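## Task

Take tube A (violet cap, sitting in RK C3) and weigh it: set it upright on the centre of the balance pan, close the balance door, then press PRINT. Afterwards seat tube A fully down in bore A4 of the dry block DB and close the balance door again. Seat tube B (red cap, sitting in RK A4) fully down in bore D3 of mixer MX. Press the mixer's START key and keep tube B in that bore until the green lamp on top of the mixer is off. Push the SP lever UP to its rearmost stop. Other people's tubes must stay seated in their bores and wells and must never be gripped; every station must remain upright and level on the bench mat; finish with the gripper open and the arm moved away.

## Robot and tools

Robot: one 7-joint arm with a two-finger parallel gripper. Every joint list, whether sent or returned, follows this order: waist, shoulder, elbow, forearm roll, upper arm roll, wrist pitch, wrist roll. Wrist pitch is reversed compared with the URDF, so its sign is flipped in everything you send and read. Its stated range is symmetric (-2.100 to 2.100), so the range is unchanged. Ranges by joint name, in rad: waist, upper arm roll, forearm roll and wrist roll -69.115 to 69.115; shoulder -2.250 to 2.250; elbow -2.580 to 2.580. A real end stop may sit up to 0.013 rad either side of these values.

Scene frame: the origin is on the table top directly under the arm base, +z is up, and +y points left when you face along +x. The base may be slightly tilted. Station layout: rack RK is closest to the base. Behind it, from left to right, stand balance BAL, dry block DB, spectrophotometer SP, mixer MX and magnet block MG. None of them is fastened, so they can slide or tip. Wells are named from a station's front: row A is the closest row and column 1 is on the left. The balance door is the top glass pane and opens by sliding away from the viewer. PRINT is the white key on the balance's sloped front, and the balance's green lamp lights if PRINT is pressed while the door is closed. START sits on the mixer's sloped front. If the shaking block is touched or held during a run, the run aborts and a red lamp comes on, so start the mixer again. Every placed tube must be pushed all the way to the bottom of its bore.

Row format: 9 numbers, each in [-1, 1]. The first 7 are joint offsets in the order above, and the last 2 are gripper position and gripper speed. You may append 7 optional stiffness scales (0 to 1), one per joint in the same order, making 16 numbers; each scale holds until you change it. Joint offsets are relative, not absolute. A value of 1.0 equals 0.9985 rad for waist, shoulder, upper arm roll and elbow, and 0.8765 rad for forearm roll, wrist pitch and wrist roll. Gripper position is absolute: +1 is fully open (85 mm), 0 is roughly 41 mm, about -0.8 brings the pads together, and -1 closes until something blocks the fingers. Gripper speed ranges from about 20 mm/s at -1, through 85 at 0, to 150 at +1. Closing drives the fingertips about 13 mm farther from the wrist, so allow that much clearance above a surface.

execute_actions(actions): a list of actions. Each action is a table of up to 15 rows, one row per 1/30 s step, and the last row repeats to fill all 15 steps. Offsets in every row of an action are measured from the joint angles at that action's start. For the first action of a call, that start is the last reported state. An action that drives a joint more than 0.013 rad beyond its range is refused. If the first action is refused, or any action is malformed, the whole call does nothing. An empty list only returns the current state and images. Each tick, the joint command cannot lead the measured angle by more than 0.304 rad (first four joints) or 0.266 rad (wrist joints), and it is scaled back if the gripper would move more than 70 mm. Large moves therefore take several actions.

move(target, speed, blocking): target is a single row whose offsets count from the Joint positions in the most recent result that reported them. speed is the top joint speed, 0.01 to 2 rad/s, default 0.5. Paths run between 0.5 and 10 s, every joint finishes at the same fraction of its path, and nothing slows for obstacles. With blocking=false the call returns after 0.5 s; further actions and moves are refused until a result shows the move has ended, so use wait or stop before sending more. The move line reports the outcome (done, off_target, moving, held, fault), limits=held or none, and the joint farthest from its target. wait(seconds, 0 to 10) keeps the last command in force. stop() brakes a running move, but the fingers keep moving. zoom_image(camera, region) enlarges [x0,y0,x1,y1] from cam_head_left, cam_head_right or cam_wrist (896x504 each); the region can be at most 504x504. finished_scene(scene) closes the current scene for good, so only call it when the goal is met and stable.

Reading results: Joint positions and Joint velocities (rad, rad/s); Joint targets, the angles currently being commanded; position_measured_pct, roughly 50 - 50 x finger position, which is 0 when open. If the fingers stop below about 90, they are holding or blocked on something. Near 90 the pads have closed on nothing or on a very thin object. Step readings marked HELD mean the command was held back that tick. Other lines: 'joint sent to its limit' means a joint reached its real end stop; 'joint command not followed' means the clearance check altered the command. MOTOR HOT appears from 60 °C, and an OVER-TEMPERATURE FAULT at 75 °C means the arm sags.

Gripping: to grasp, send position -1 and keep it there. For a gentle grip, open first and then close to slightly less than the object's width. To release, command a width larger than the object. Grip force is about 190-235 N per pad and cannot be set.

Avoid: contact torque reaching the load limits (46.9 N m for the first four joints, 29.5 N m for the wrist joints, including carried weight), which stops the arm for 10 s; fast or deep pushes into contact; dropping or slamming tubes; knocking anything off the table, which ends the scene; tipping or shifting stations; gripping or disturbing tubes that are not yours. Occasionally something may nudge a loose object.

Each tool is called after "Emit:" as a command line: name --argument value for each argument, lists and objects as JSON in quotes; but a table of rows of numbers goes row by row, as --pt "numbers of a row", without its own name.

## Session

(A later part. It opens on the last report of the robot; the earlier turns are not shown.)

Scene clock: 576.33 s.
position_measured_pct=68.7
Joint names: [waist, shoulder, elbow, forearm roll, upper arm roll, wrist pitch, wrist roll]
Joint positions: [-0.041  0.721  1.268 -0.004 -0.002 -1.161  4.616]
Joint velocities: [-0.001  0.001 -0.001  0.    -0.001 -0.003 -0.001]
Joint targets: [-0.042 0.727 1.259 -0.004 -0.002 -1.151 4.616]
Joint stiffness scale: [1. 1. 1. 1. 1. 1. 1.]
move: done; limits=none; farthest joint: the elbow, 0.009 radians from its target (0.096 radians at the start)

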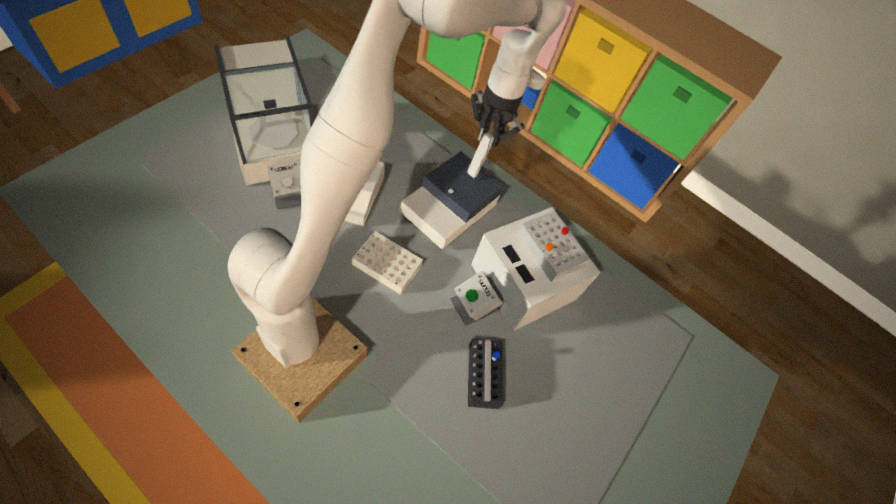

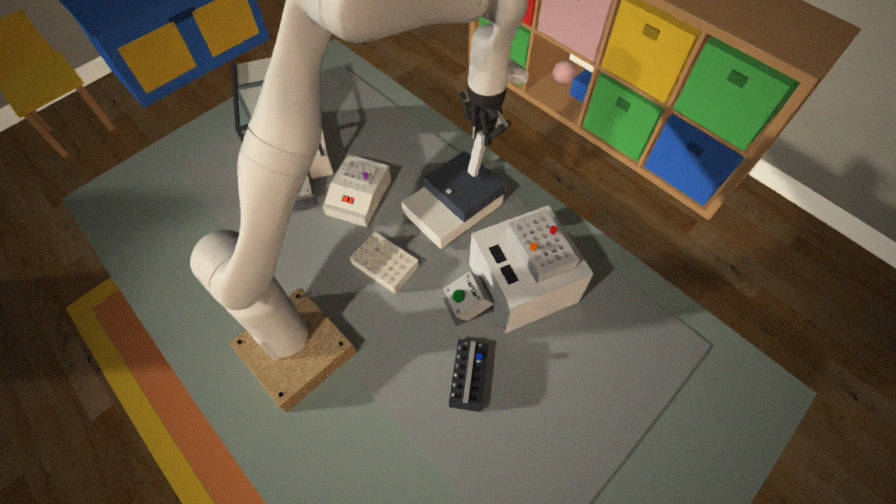

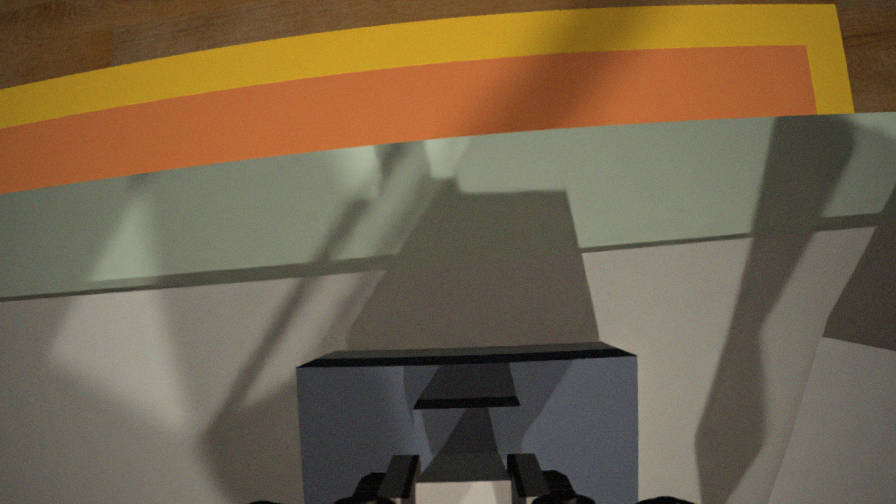

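Emit:
move --target '[0,0.025,-0.045,0,0,0,0,-0.4,0]' --speed 0.03

Emit:
move --target '[0,0,0,0,0,0,0,0.1,-0.5]'

Scene clock: 593.73 s.
position_measured_pct=68.7
Joint names: [waist, shoulder, elbow, forearm roll, upper arm roll, wrist pitch, wrist roll]
Joint positions: [-0.041  0.74   1.231 -0.004 -0.002 -1.17   4.616]
Joint velocities: [ 0.     0.001 -0.002 -0.     0.    -0.001 -0.   ]
Joint targets: [-0.041 0.746 1.223 -0.004 -0.002 -1.161 4.616]
Joint stiffness scale: [1. 1. 1. 1. 1. 1. 1.]
move: done; limits=none; farthest joint: the wrist pitch, 0.009 radians from its target (0.000 radians at the start)

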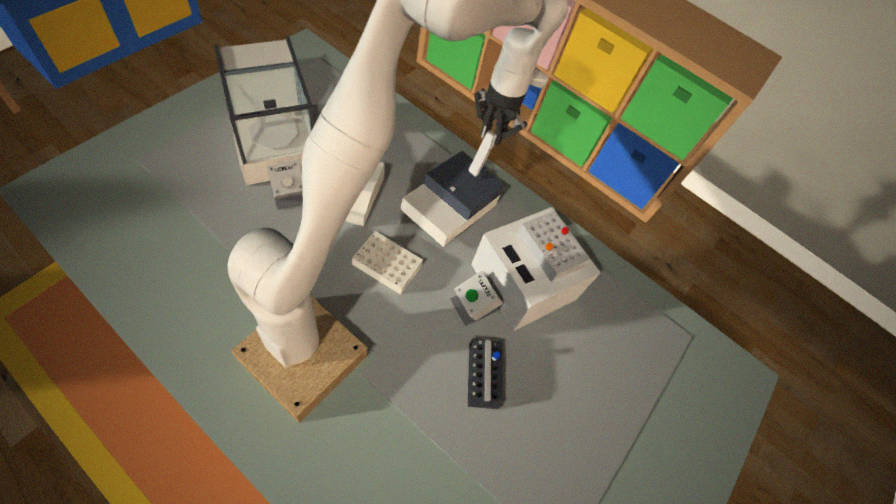

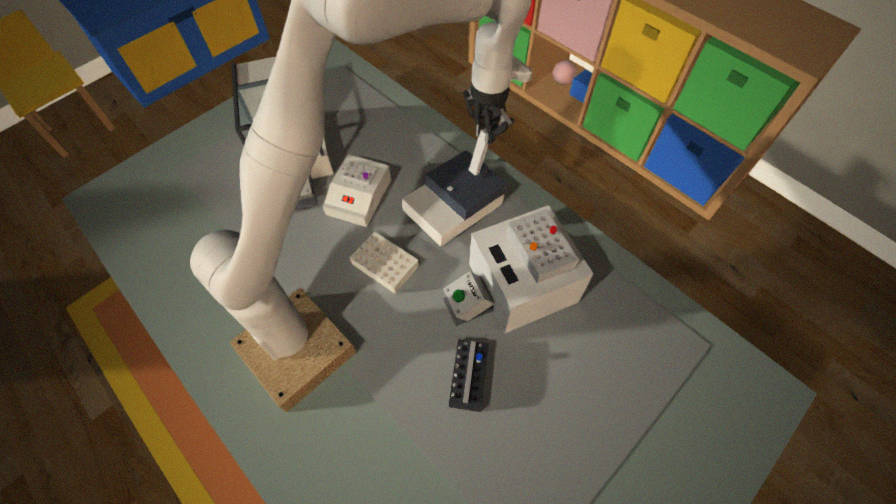

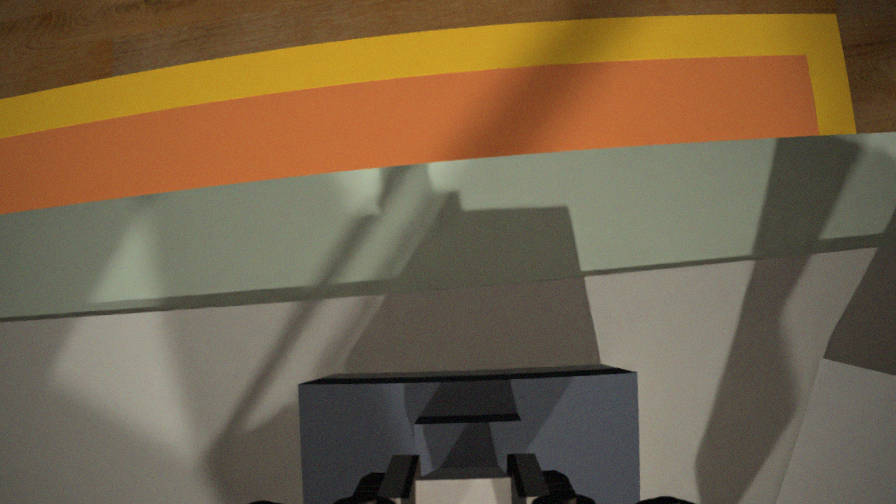

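Scene clock: 594.50 s.
position_measured_pct=45.2
Joint names: [waist, shoulder, elbow, forearm roll, upper arm roll, wrist pitch, wrist roll]
Joint positions: [-0.04   0.74   1.231 -0.004 -0.002 -1.173  4.616]
Joint velocities: [-0.    -0.001 -0.    -0.     0.    -0.     0.001]
Joint targets: [-0.041 0.740 1.231 -0.004 -0.002 -1.170 4.616]
Joint stiffness scale: [1. 1. 1. 1. 1. 1. 1.]
move: done; limits=none; farthest joint: the wrist pitch, 0.003 radians from its target (0.000 radians at the start)

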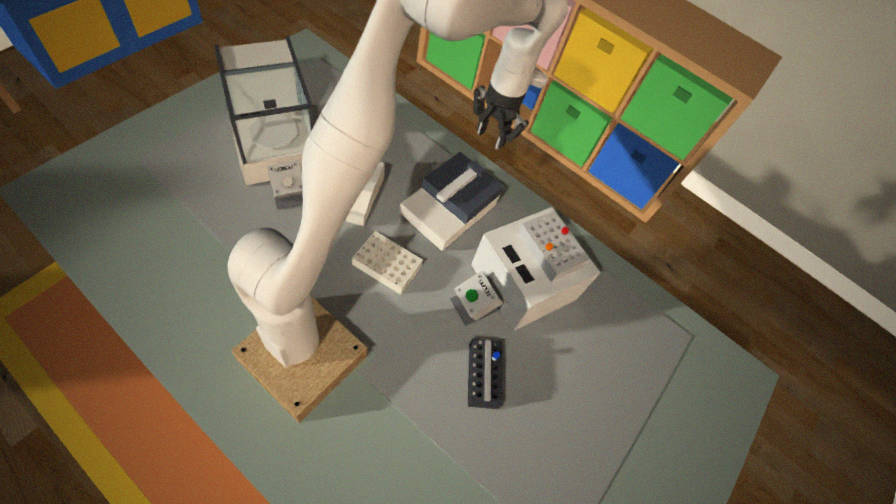

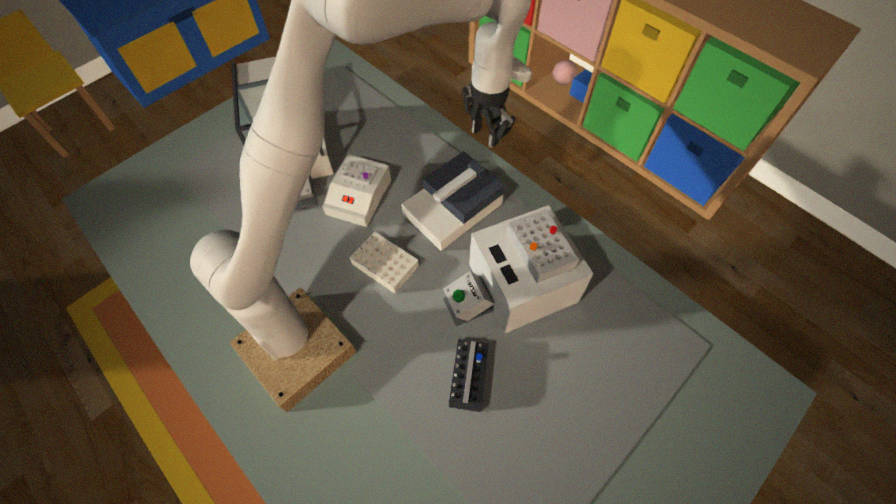

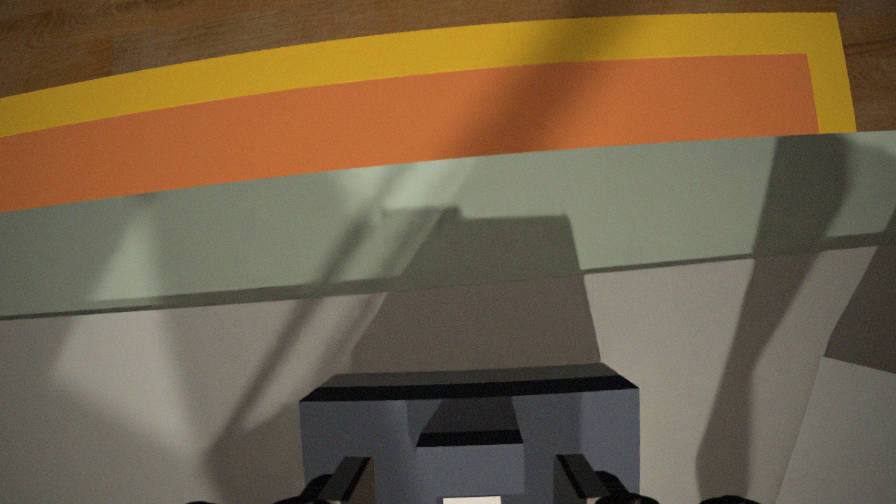

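Emit:
move --target '[-0.027,-0.189,0.602,0,0,0.477,0,0.1,0]' --speed 0.4

Emit:
move --target '[0,0.082,0.041,0,0,0.137,0,0.1,0]' --speed 0.1

Scene clock: 604.87 s.
position_measured_pct=45.2
Joint names: [waist, shoulder, elbow, forearm roll, upper arm roll, wrist pitch, wrist roll]
Joint positions: [-0.065  0.553  1.827 -0.004 -0.002 -0.76   4.616]
Joint velocities: [ 0.    -0.003  0.001  0.     0.    -0.001 -0.001]
Joint targets: [-0.067 0.551 1.832 -0.004 -0.002 -0.755 4.616]
Joint stiffness scale: [1. 1. 1. 1. 1. 1. 1.]
move: done; limits=none; farthest joint: the elbow, 0.005 radians from its target (0.601 radians at the start)

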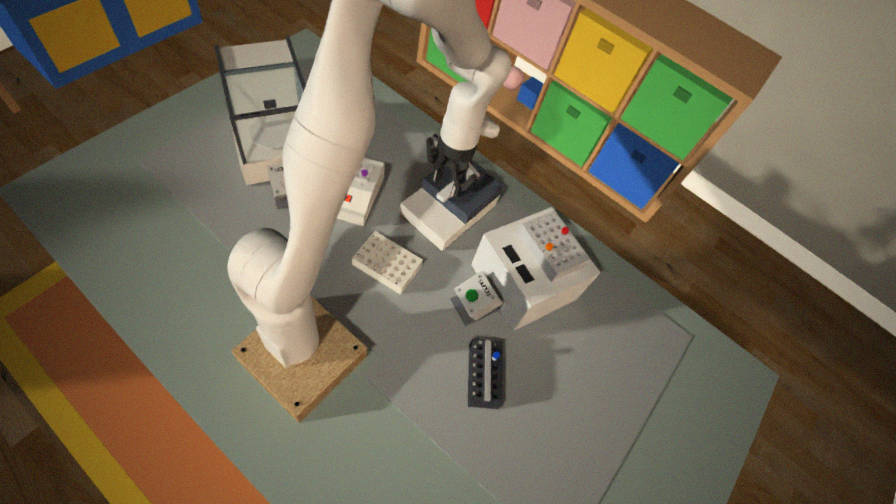

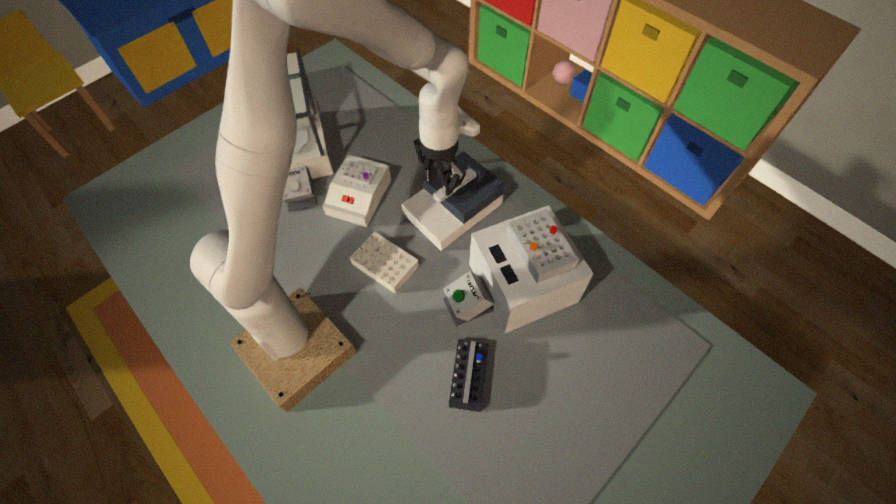

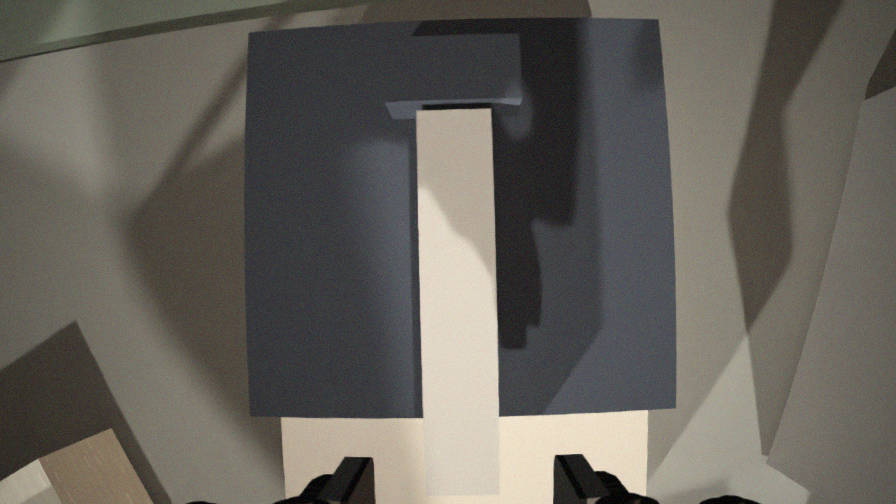

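Scene clock: 606.47 s.
position_measured_pct=45.2
Joint names: [waist, shoulder, elbow, forearm roll, upper arm roll, wrist pitch, wrist roll]
Joint positions: [-0.065  0.633  1.863 -0.004 -0.002 -0.645  4.616]
Joint velocities: [-0.002  0.003 -0.    -0.    -0.     0.001  0.   ]
Joint targets: [-0.065 0.635 1.868 -0.004 -0.002 -0.640 4.616]
Joint stiffness scale: [1. 1. 1. 1. 1. 1. 1.]
move: done; limits=none; farthest joint: the elbow, 0.005 radians from its target (0.041 radians at the start)

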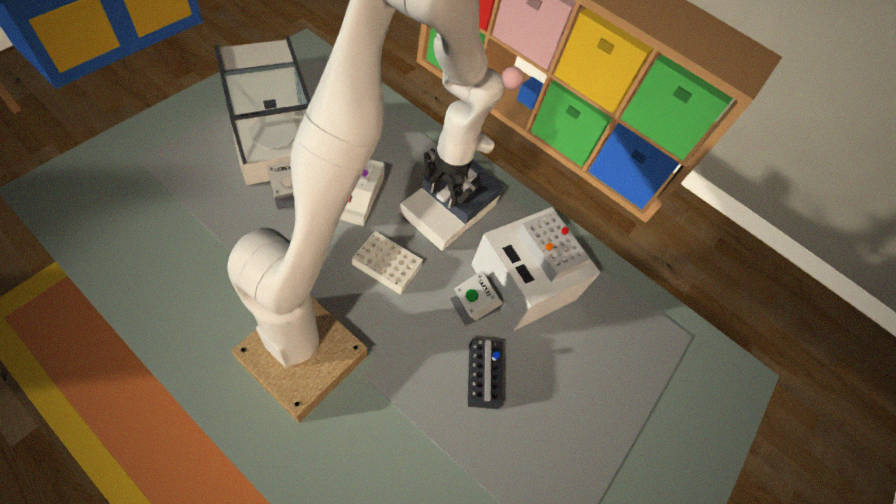

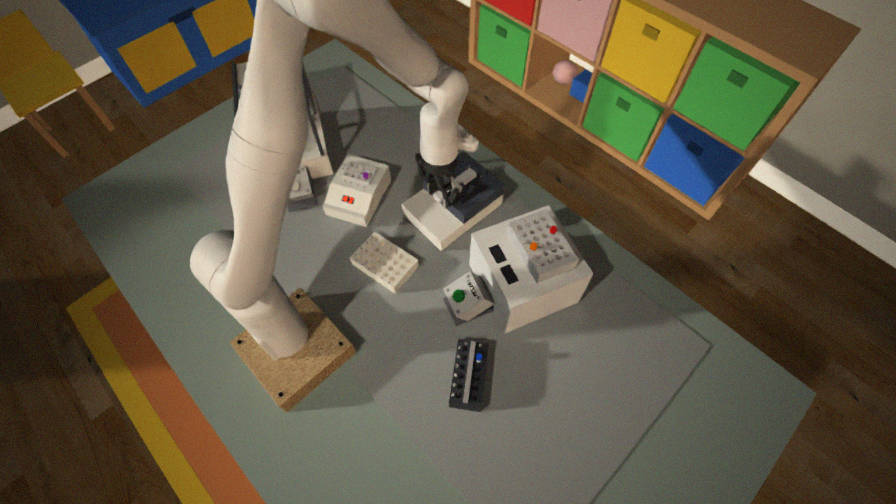

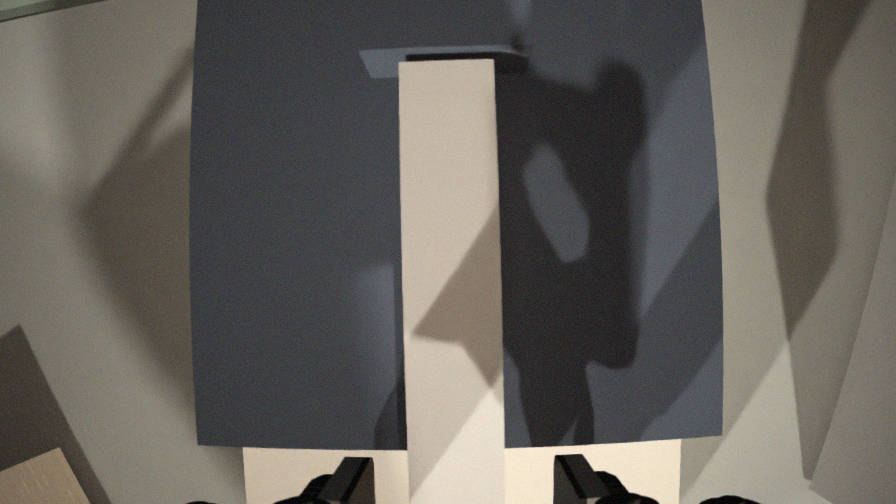

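Emit:
move --target '[-0.008,0,0,0,0,0,0.04,0.1,0]'

Emit:
move --target '[0,0,0,0,0,0,0,-0.4,0]'

Emit:
move --target '[0.002,-0.069,-0.082,0,0,-0.165,0,-0.4,0]' --speed 0.09

Emit:
move --target '[0.003,-0.008,-0.145,0,0,-0.17,0,-0.4,0]' --speed 0.09

Emit:
move --target '[0.003,0.042,-0.167,0,0,-0.12,0,-0.4,0]' --speed 0.09

Emit:
move --target '[0.003,0.07,-0.146,0,0,-0.085,0,-0.4,0]' --speed 0.07

Emit:
zoom_image --camera "cam_head_left" --region '[380,80,560,260]'

Scene clock: 614.37 s.
position_measured_pct=45.2
Joint names: [waist, shoulder, elbow, forearm roll, upper arm roll, wrist pitch, wrist roll]
Joint positions: [-0.07   0.633  1.863 -0.004 -0.002 -0.645  4.642]
Joint velocities: [-0.002 -0.001 -0.    -0.     0.    -0.001 -0.   ]
Joint targets: [-0.073 0.633 1.863 -0.004 -0.002 -0.645 4.651]
Joint stiffness scale: [1. 1. 1. 1. 1. 1. 1.]
move: done; limits=none; farthest joint: the wrist roll, 0.009 radians from its target (0.035 radians at the start)

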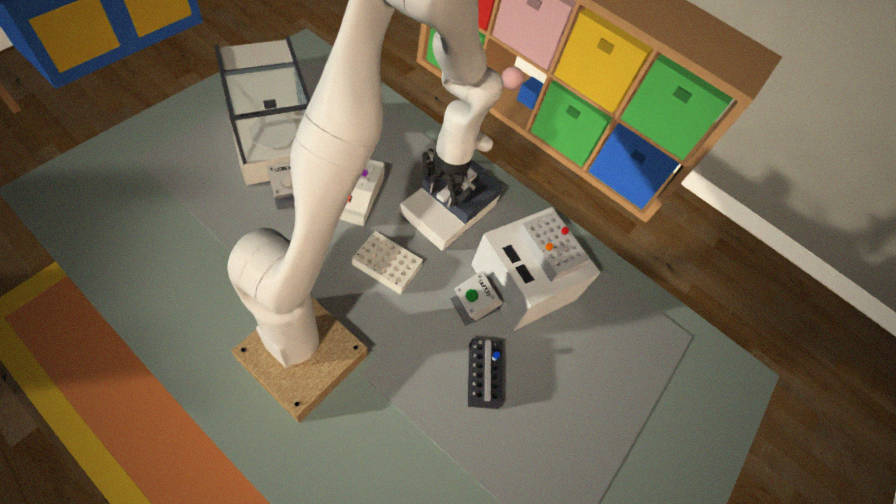

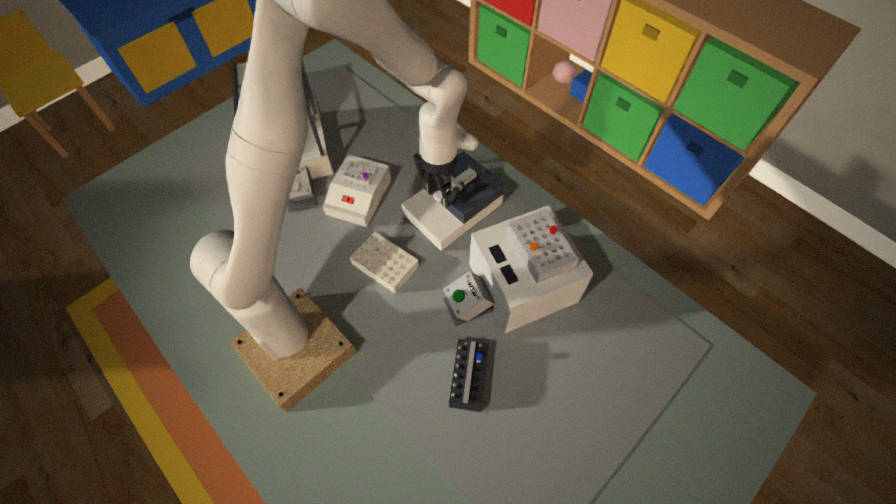

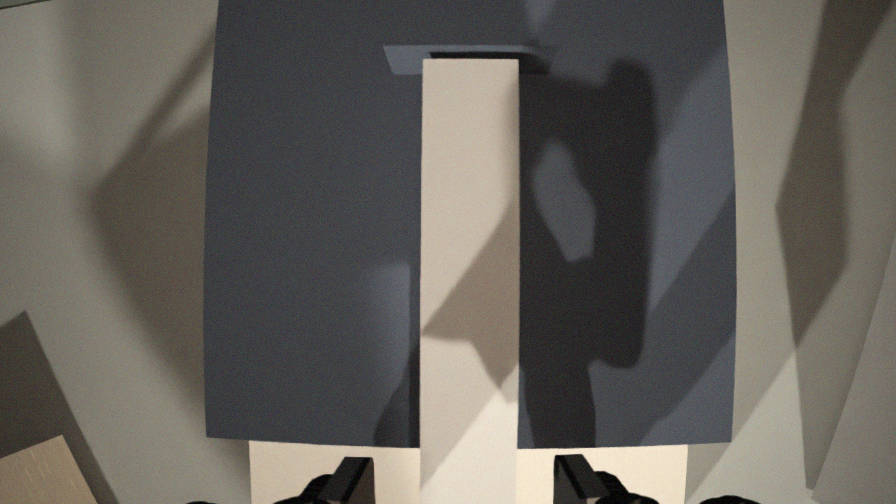

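Scene clock: 614.93 s.
position_measured_pct=68.7
Joint names: [waist, shoulder, elbow, forearm roll, upper arm roll, wrist pitch, wrist roll]
Joint positions: [-0.07   0.633  1.863 -0.004 -0.002 -0.645  4.642]
Joint velocities: [ 0.001  0.002 -0.     0.001  0.    -0.001  0.   ]
Joint targets: [-0.070 0.633 1.863 -0.004 -0.002 -0.645 4.642]
Joint stiffness scale: [1. 1. 1. 1. 1. 1. 1.]
move: done; limits=none; farthest joint: the waist, 0.000 radians from its target (0.000 radians at the start)

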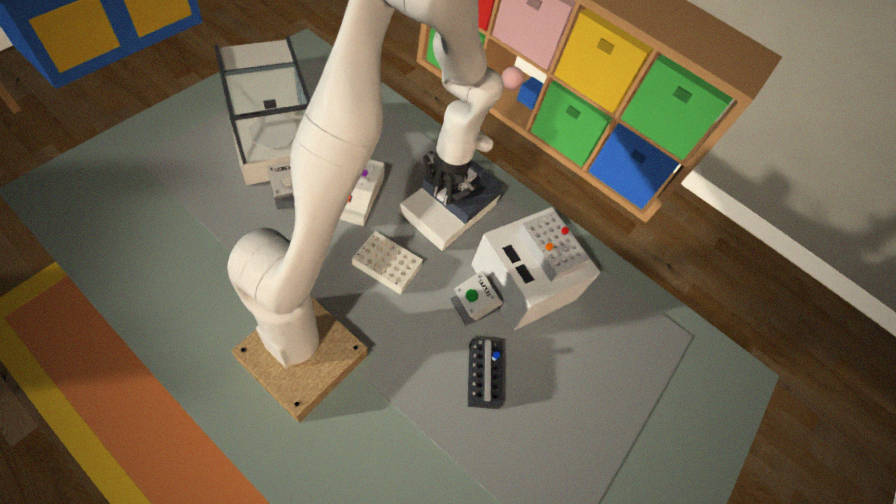

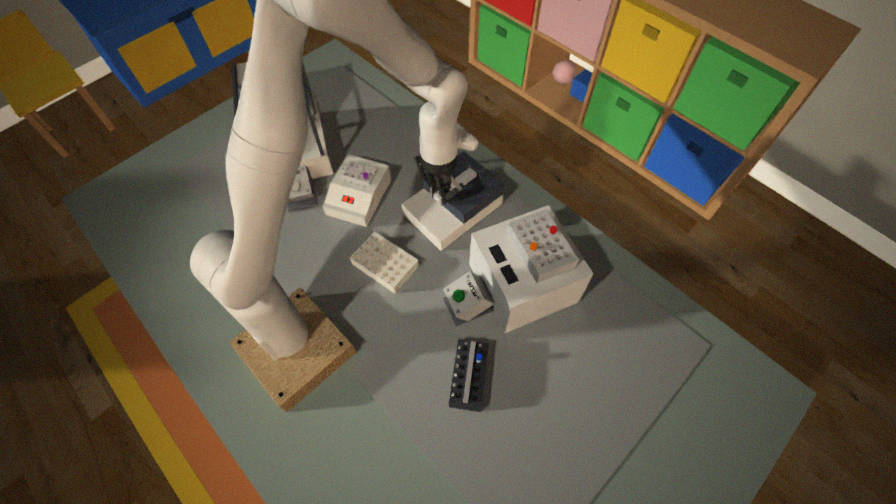

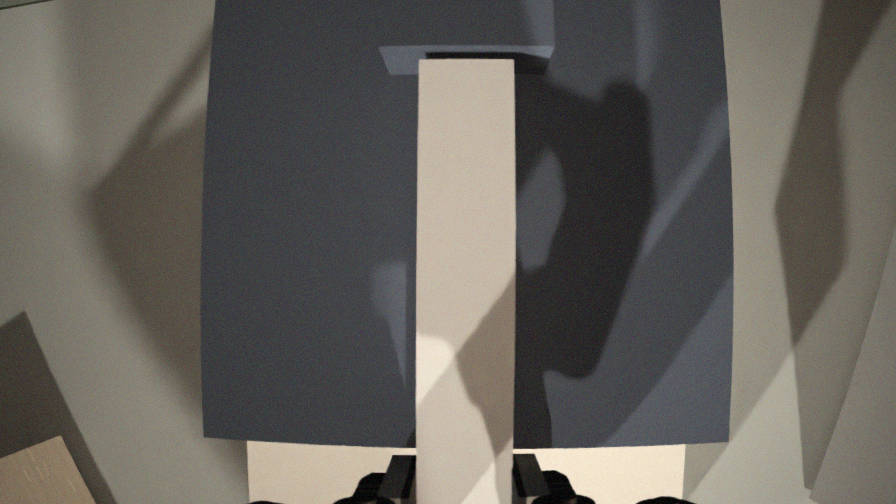

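Scene clock: 616.87 s.
position_measured_pct=68.7
Joint names: [waist, shoulder, elbow, forearm roll, upper arm roll, wrist pitch, wrist roll]
Joint positions: [-0.067  0.57   1.789 -0.004 -0.001 -0.788  4.642]
Joint velocities: [-0.    -0.001 -0.     0.    -0.001  0.    -0.   ]
Joint targets: [-0.068 0.564 1.782 -0.004 -0.002 -0.790 4.642]
Joint stiffness scale: [1. 1. 1. 1. 1. 1. 1.]
move: done; limits=none; farthest joint: the elbow, 0.008 radians from its target (0.082 radians at the start)

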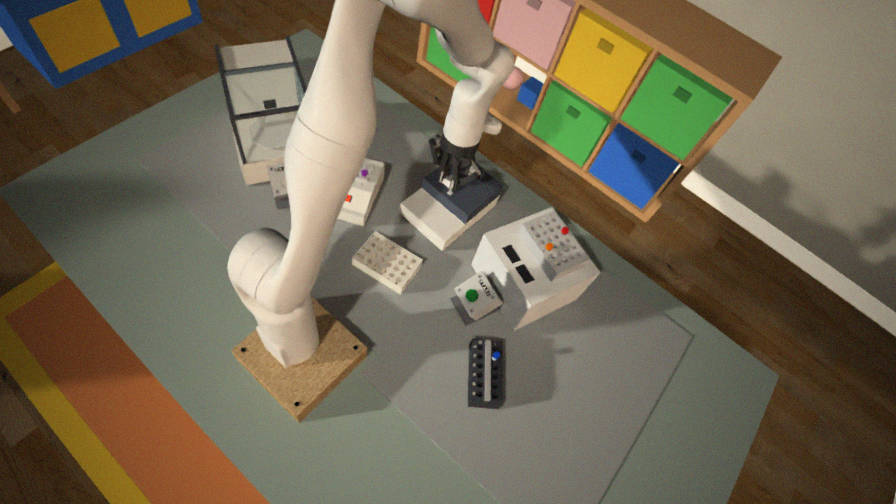

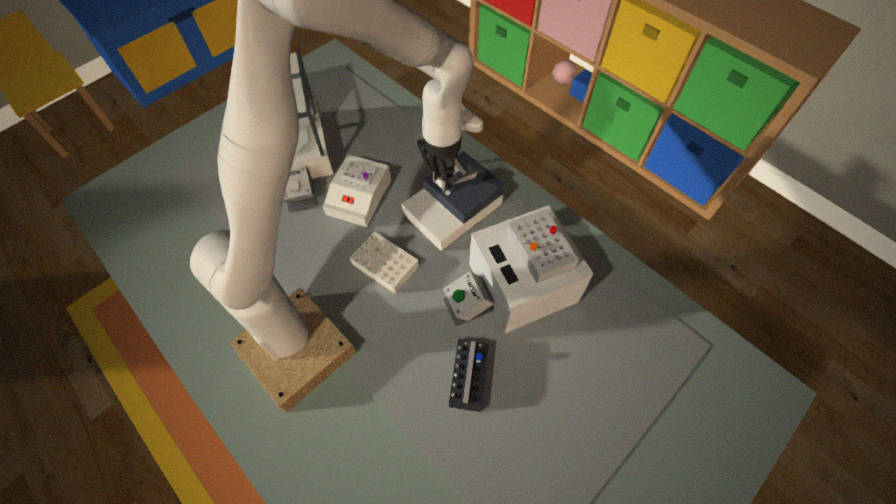

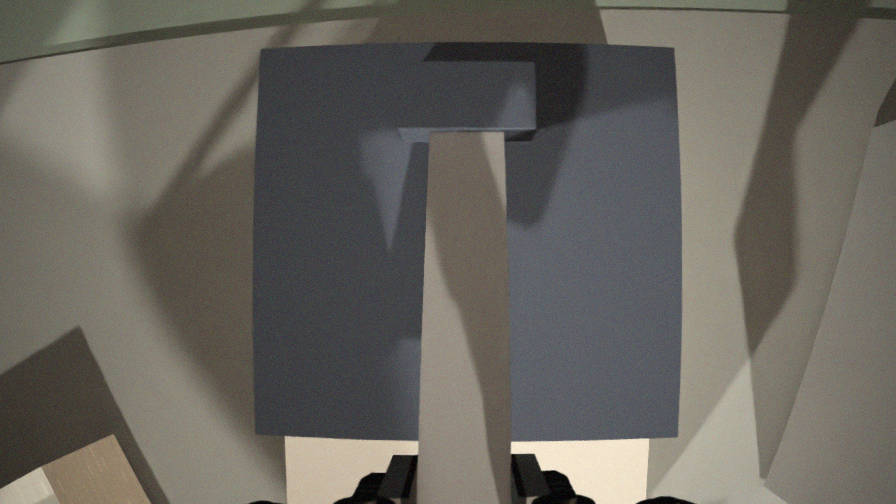

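Scene clock: 618.87 s.
position_measured_pct=68.7
Joint names: [waist, shoulder, elbow, forearm roll, upper arm roll, wrist pitch, wrist roll]
Joint positions: [-0.062  0.566  1.653 -0.004 -0.001 -0.936  4.642]
Joint velocities: [ 0.    -0.002 -0.001 -0.    -0.001 -0.001  0.001]
Joint targets: [-0.064 0.562 1.645 -0.004 -0.001 -0.937 4.642]
Joint stiffness scale: [1. 1. 1. 1. 1. 1. 1.]
move: done; limits=none; farthest joint: the elbow, 0.009 radians from its target (0.145 radians at the start)

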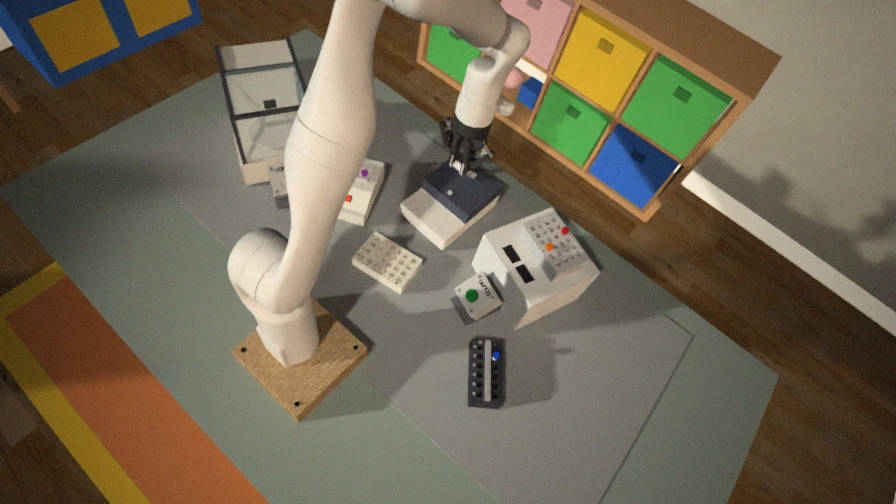

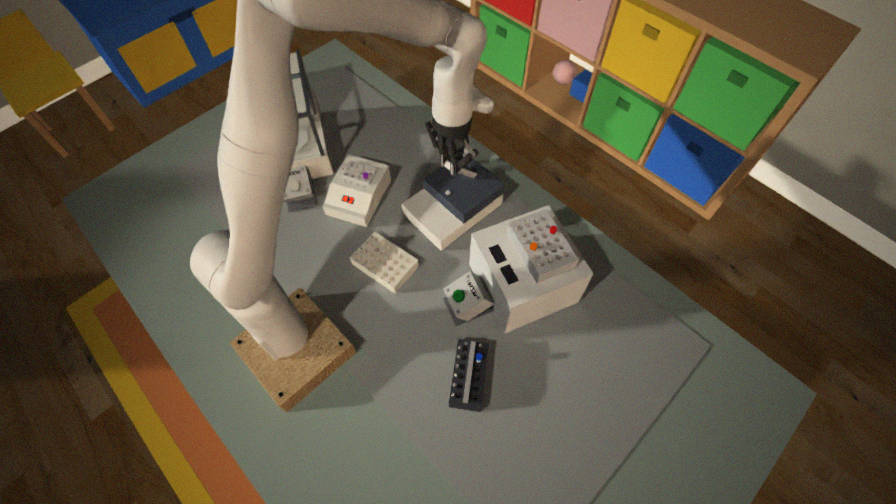

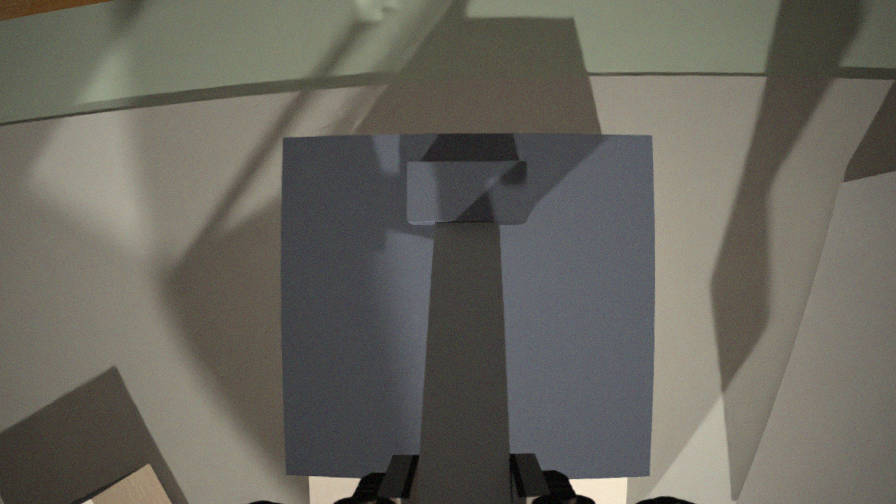

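Scene clock: 621.07 s.
position_measured_pct=68.7
Joint names: [waist, shoulder, elbow, forearm roll, upper arm roll, wrist pitch, wrist roll]
Joint positions: [-0.057  0.607  1.495 -0.003  0.001 -1.042  4.642]
Joint velocities: [-0.     0.001 -0.002  0.001  0.    -0.     0.   ]
Joint targets: [-0.059 0.608 1.487 -0.004 -0.001 -1.041 4.642]
Joint stiffness scale: [1. 1. 1. 1. 1. 1. 1.]
move: done; limits=none; farthest joint: the elbow, 0.009 radians from its target (0.167 radians at the start)

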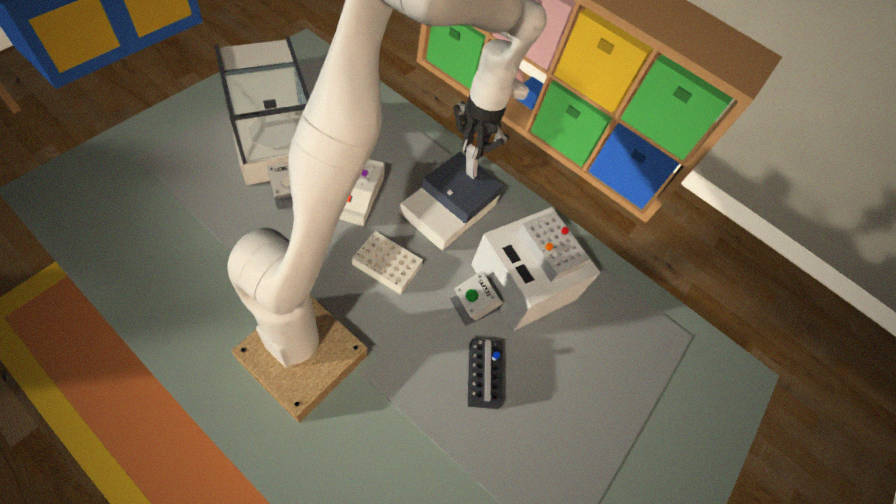

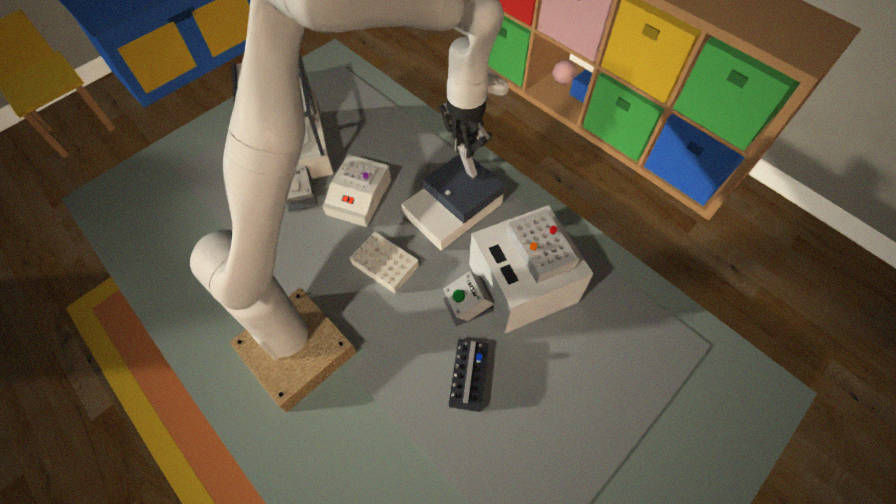

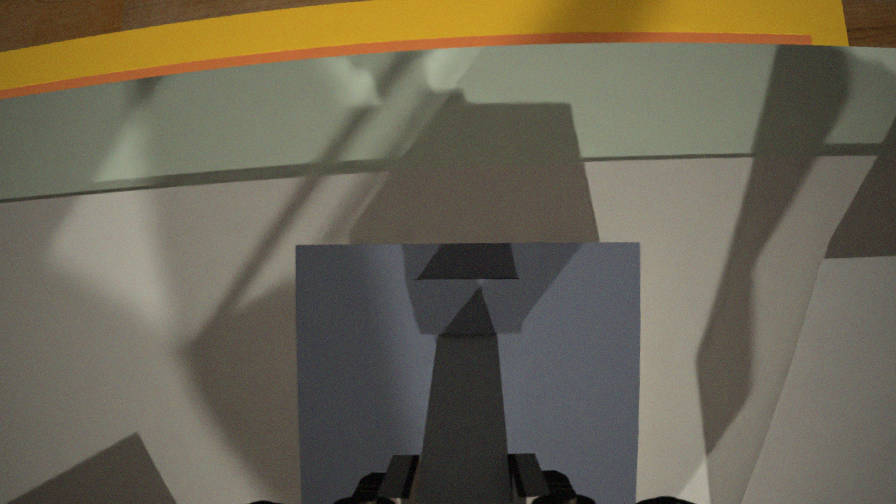

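Scene clock: 623.47 s.
position_measured_pct=68.7
Joint names: [waist, shoulder, elbow, forearm roll, upper arm roll, wrist pitch, wrist roll]
Joint positions: [-0.051  0.673  1.355 -0.002  0.003 -1.116  4.642]
Joint velocities: [-0.001 -0.    -0.002 -0.     0.     0.     0.   ]
Joint targets: [-0.054 0.677 1.349 -0.003 0.001 -1.117 4.642]
Joint stiffness scale: [1. 1. 1. 1. 1. 1. 1.]
move: done; limits=none; farthest joint: the elbow, 0.005 radians from its target (0.146 radians at the start)

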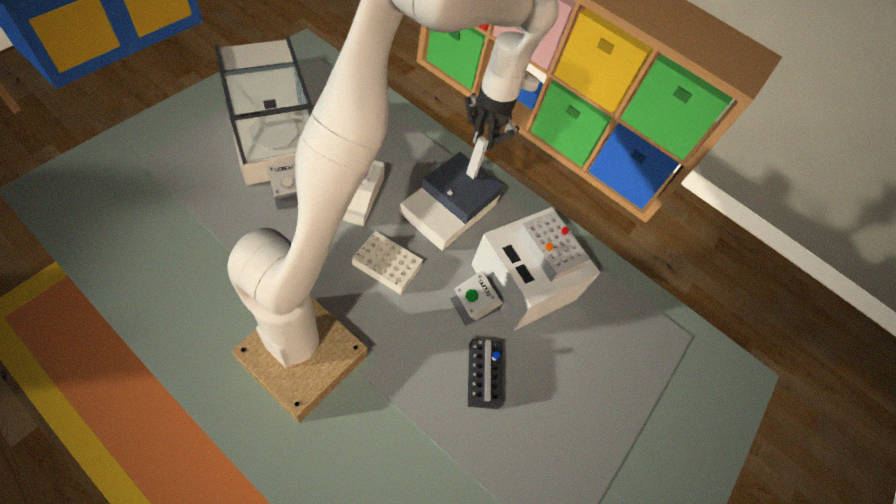

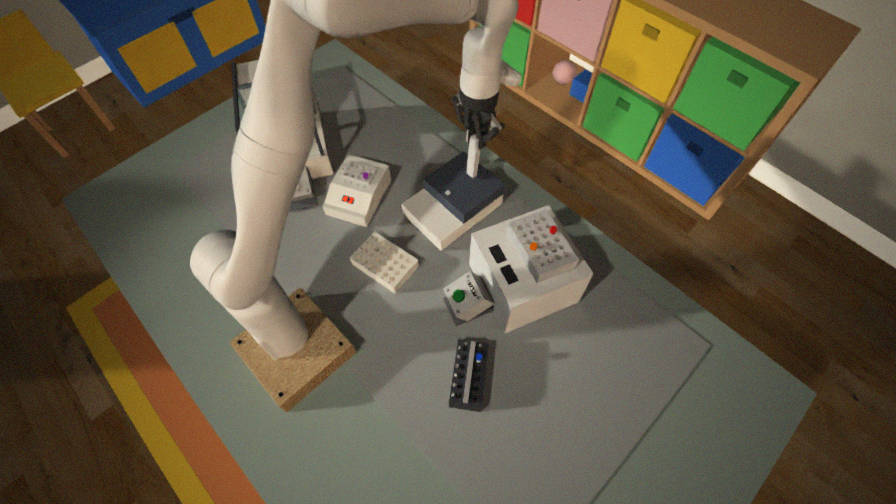

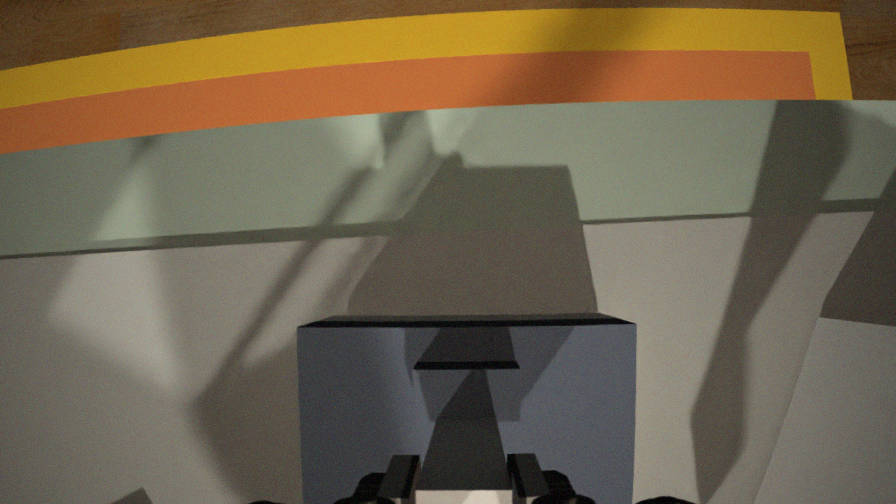

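Region (380, 80, 560, 260) of cam_head_left's 896x504 image, scaled by 2.800, with more detail than that image has.

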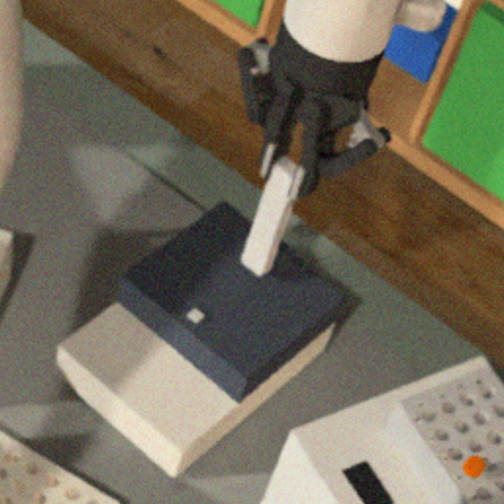

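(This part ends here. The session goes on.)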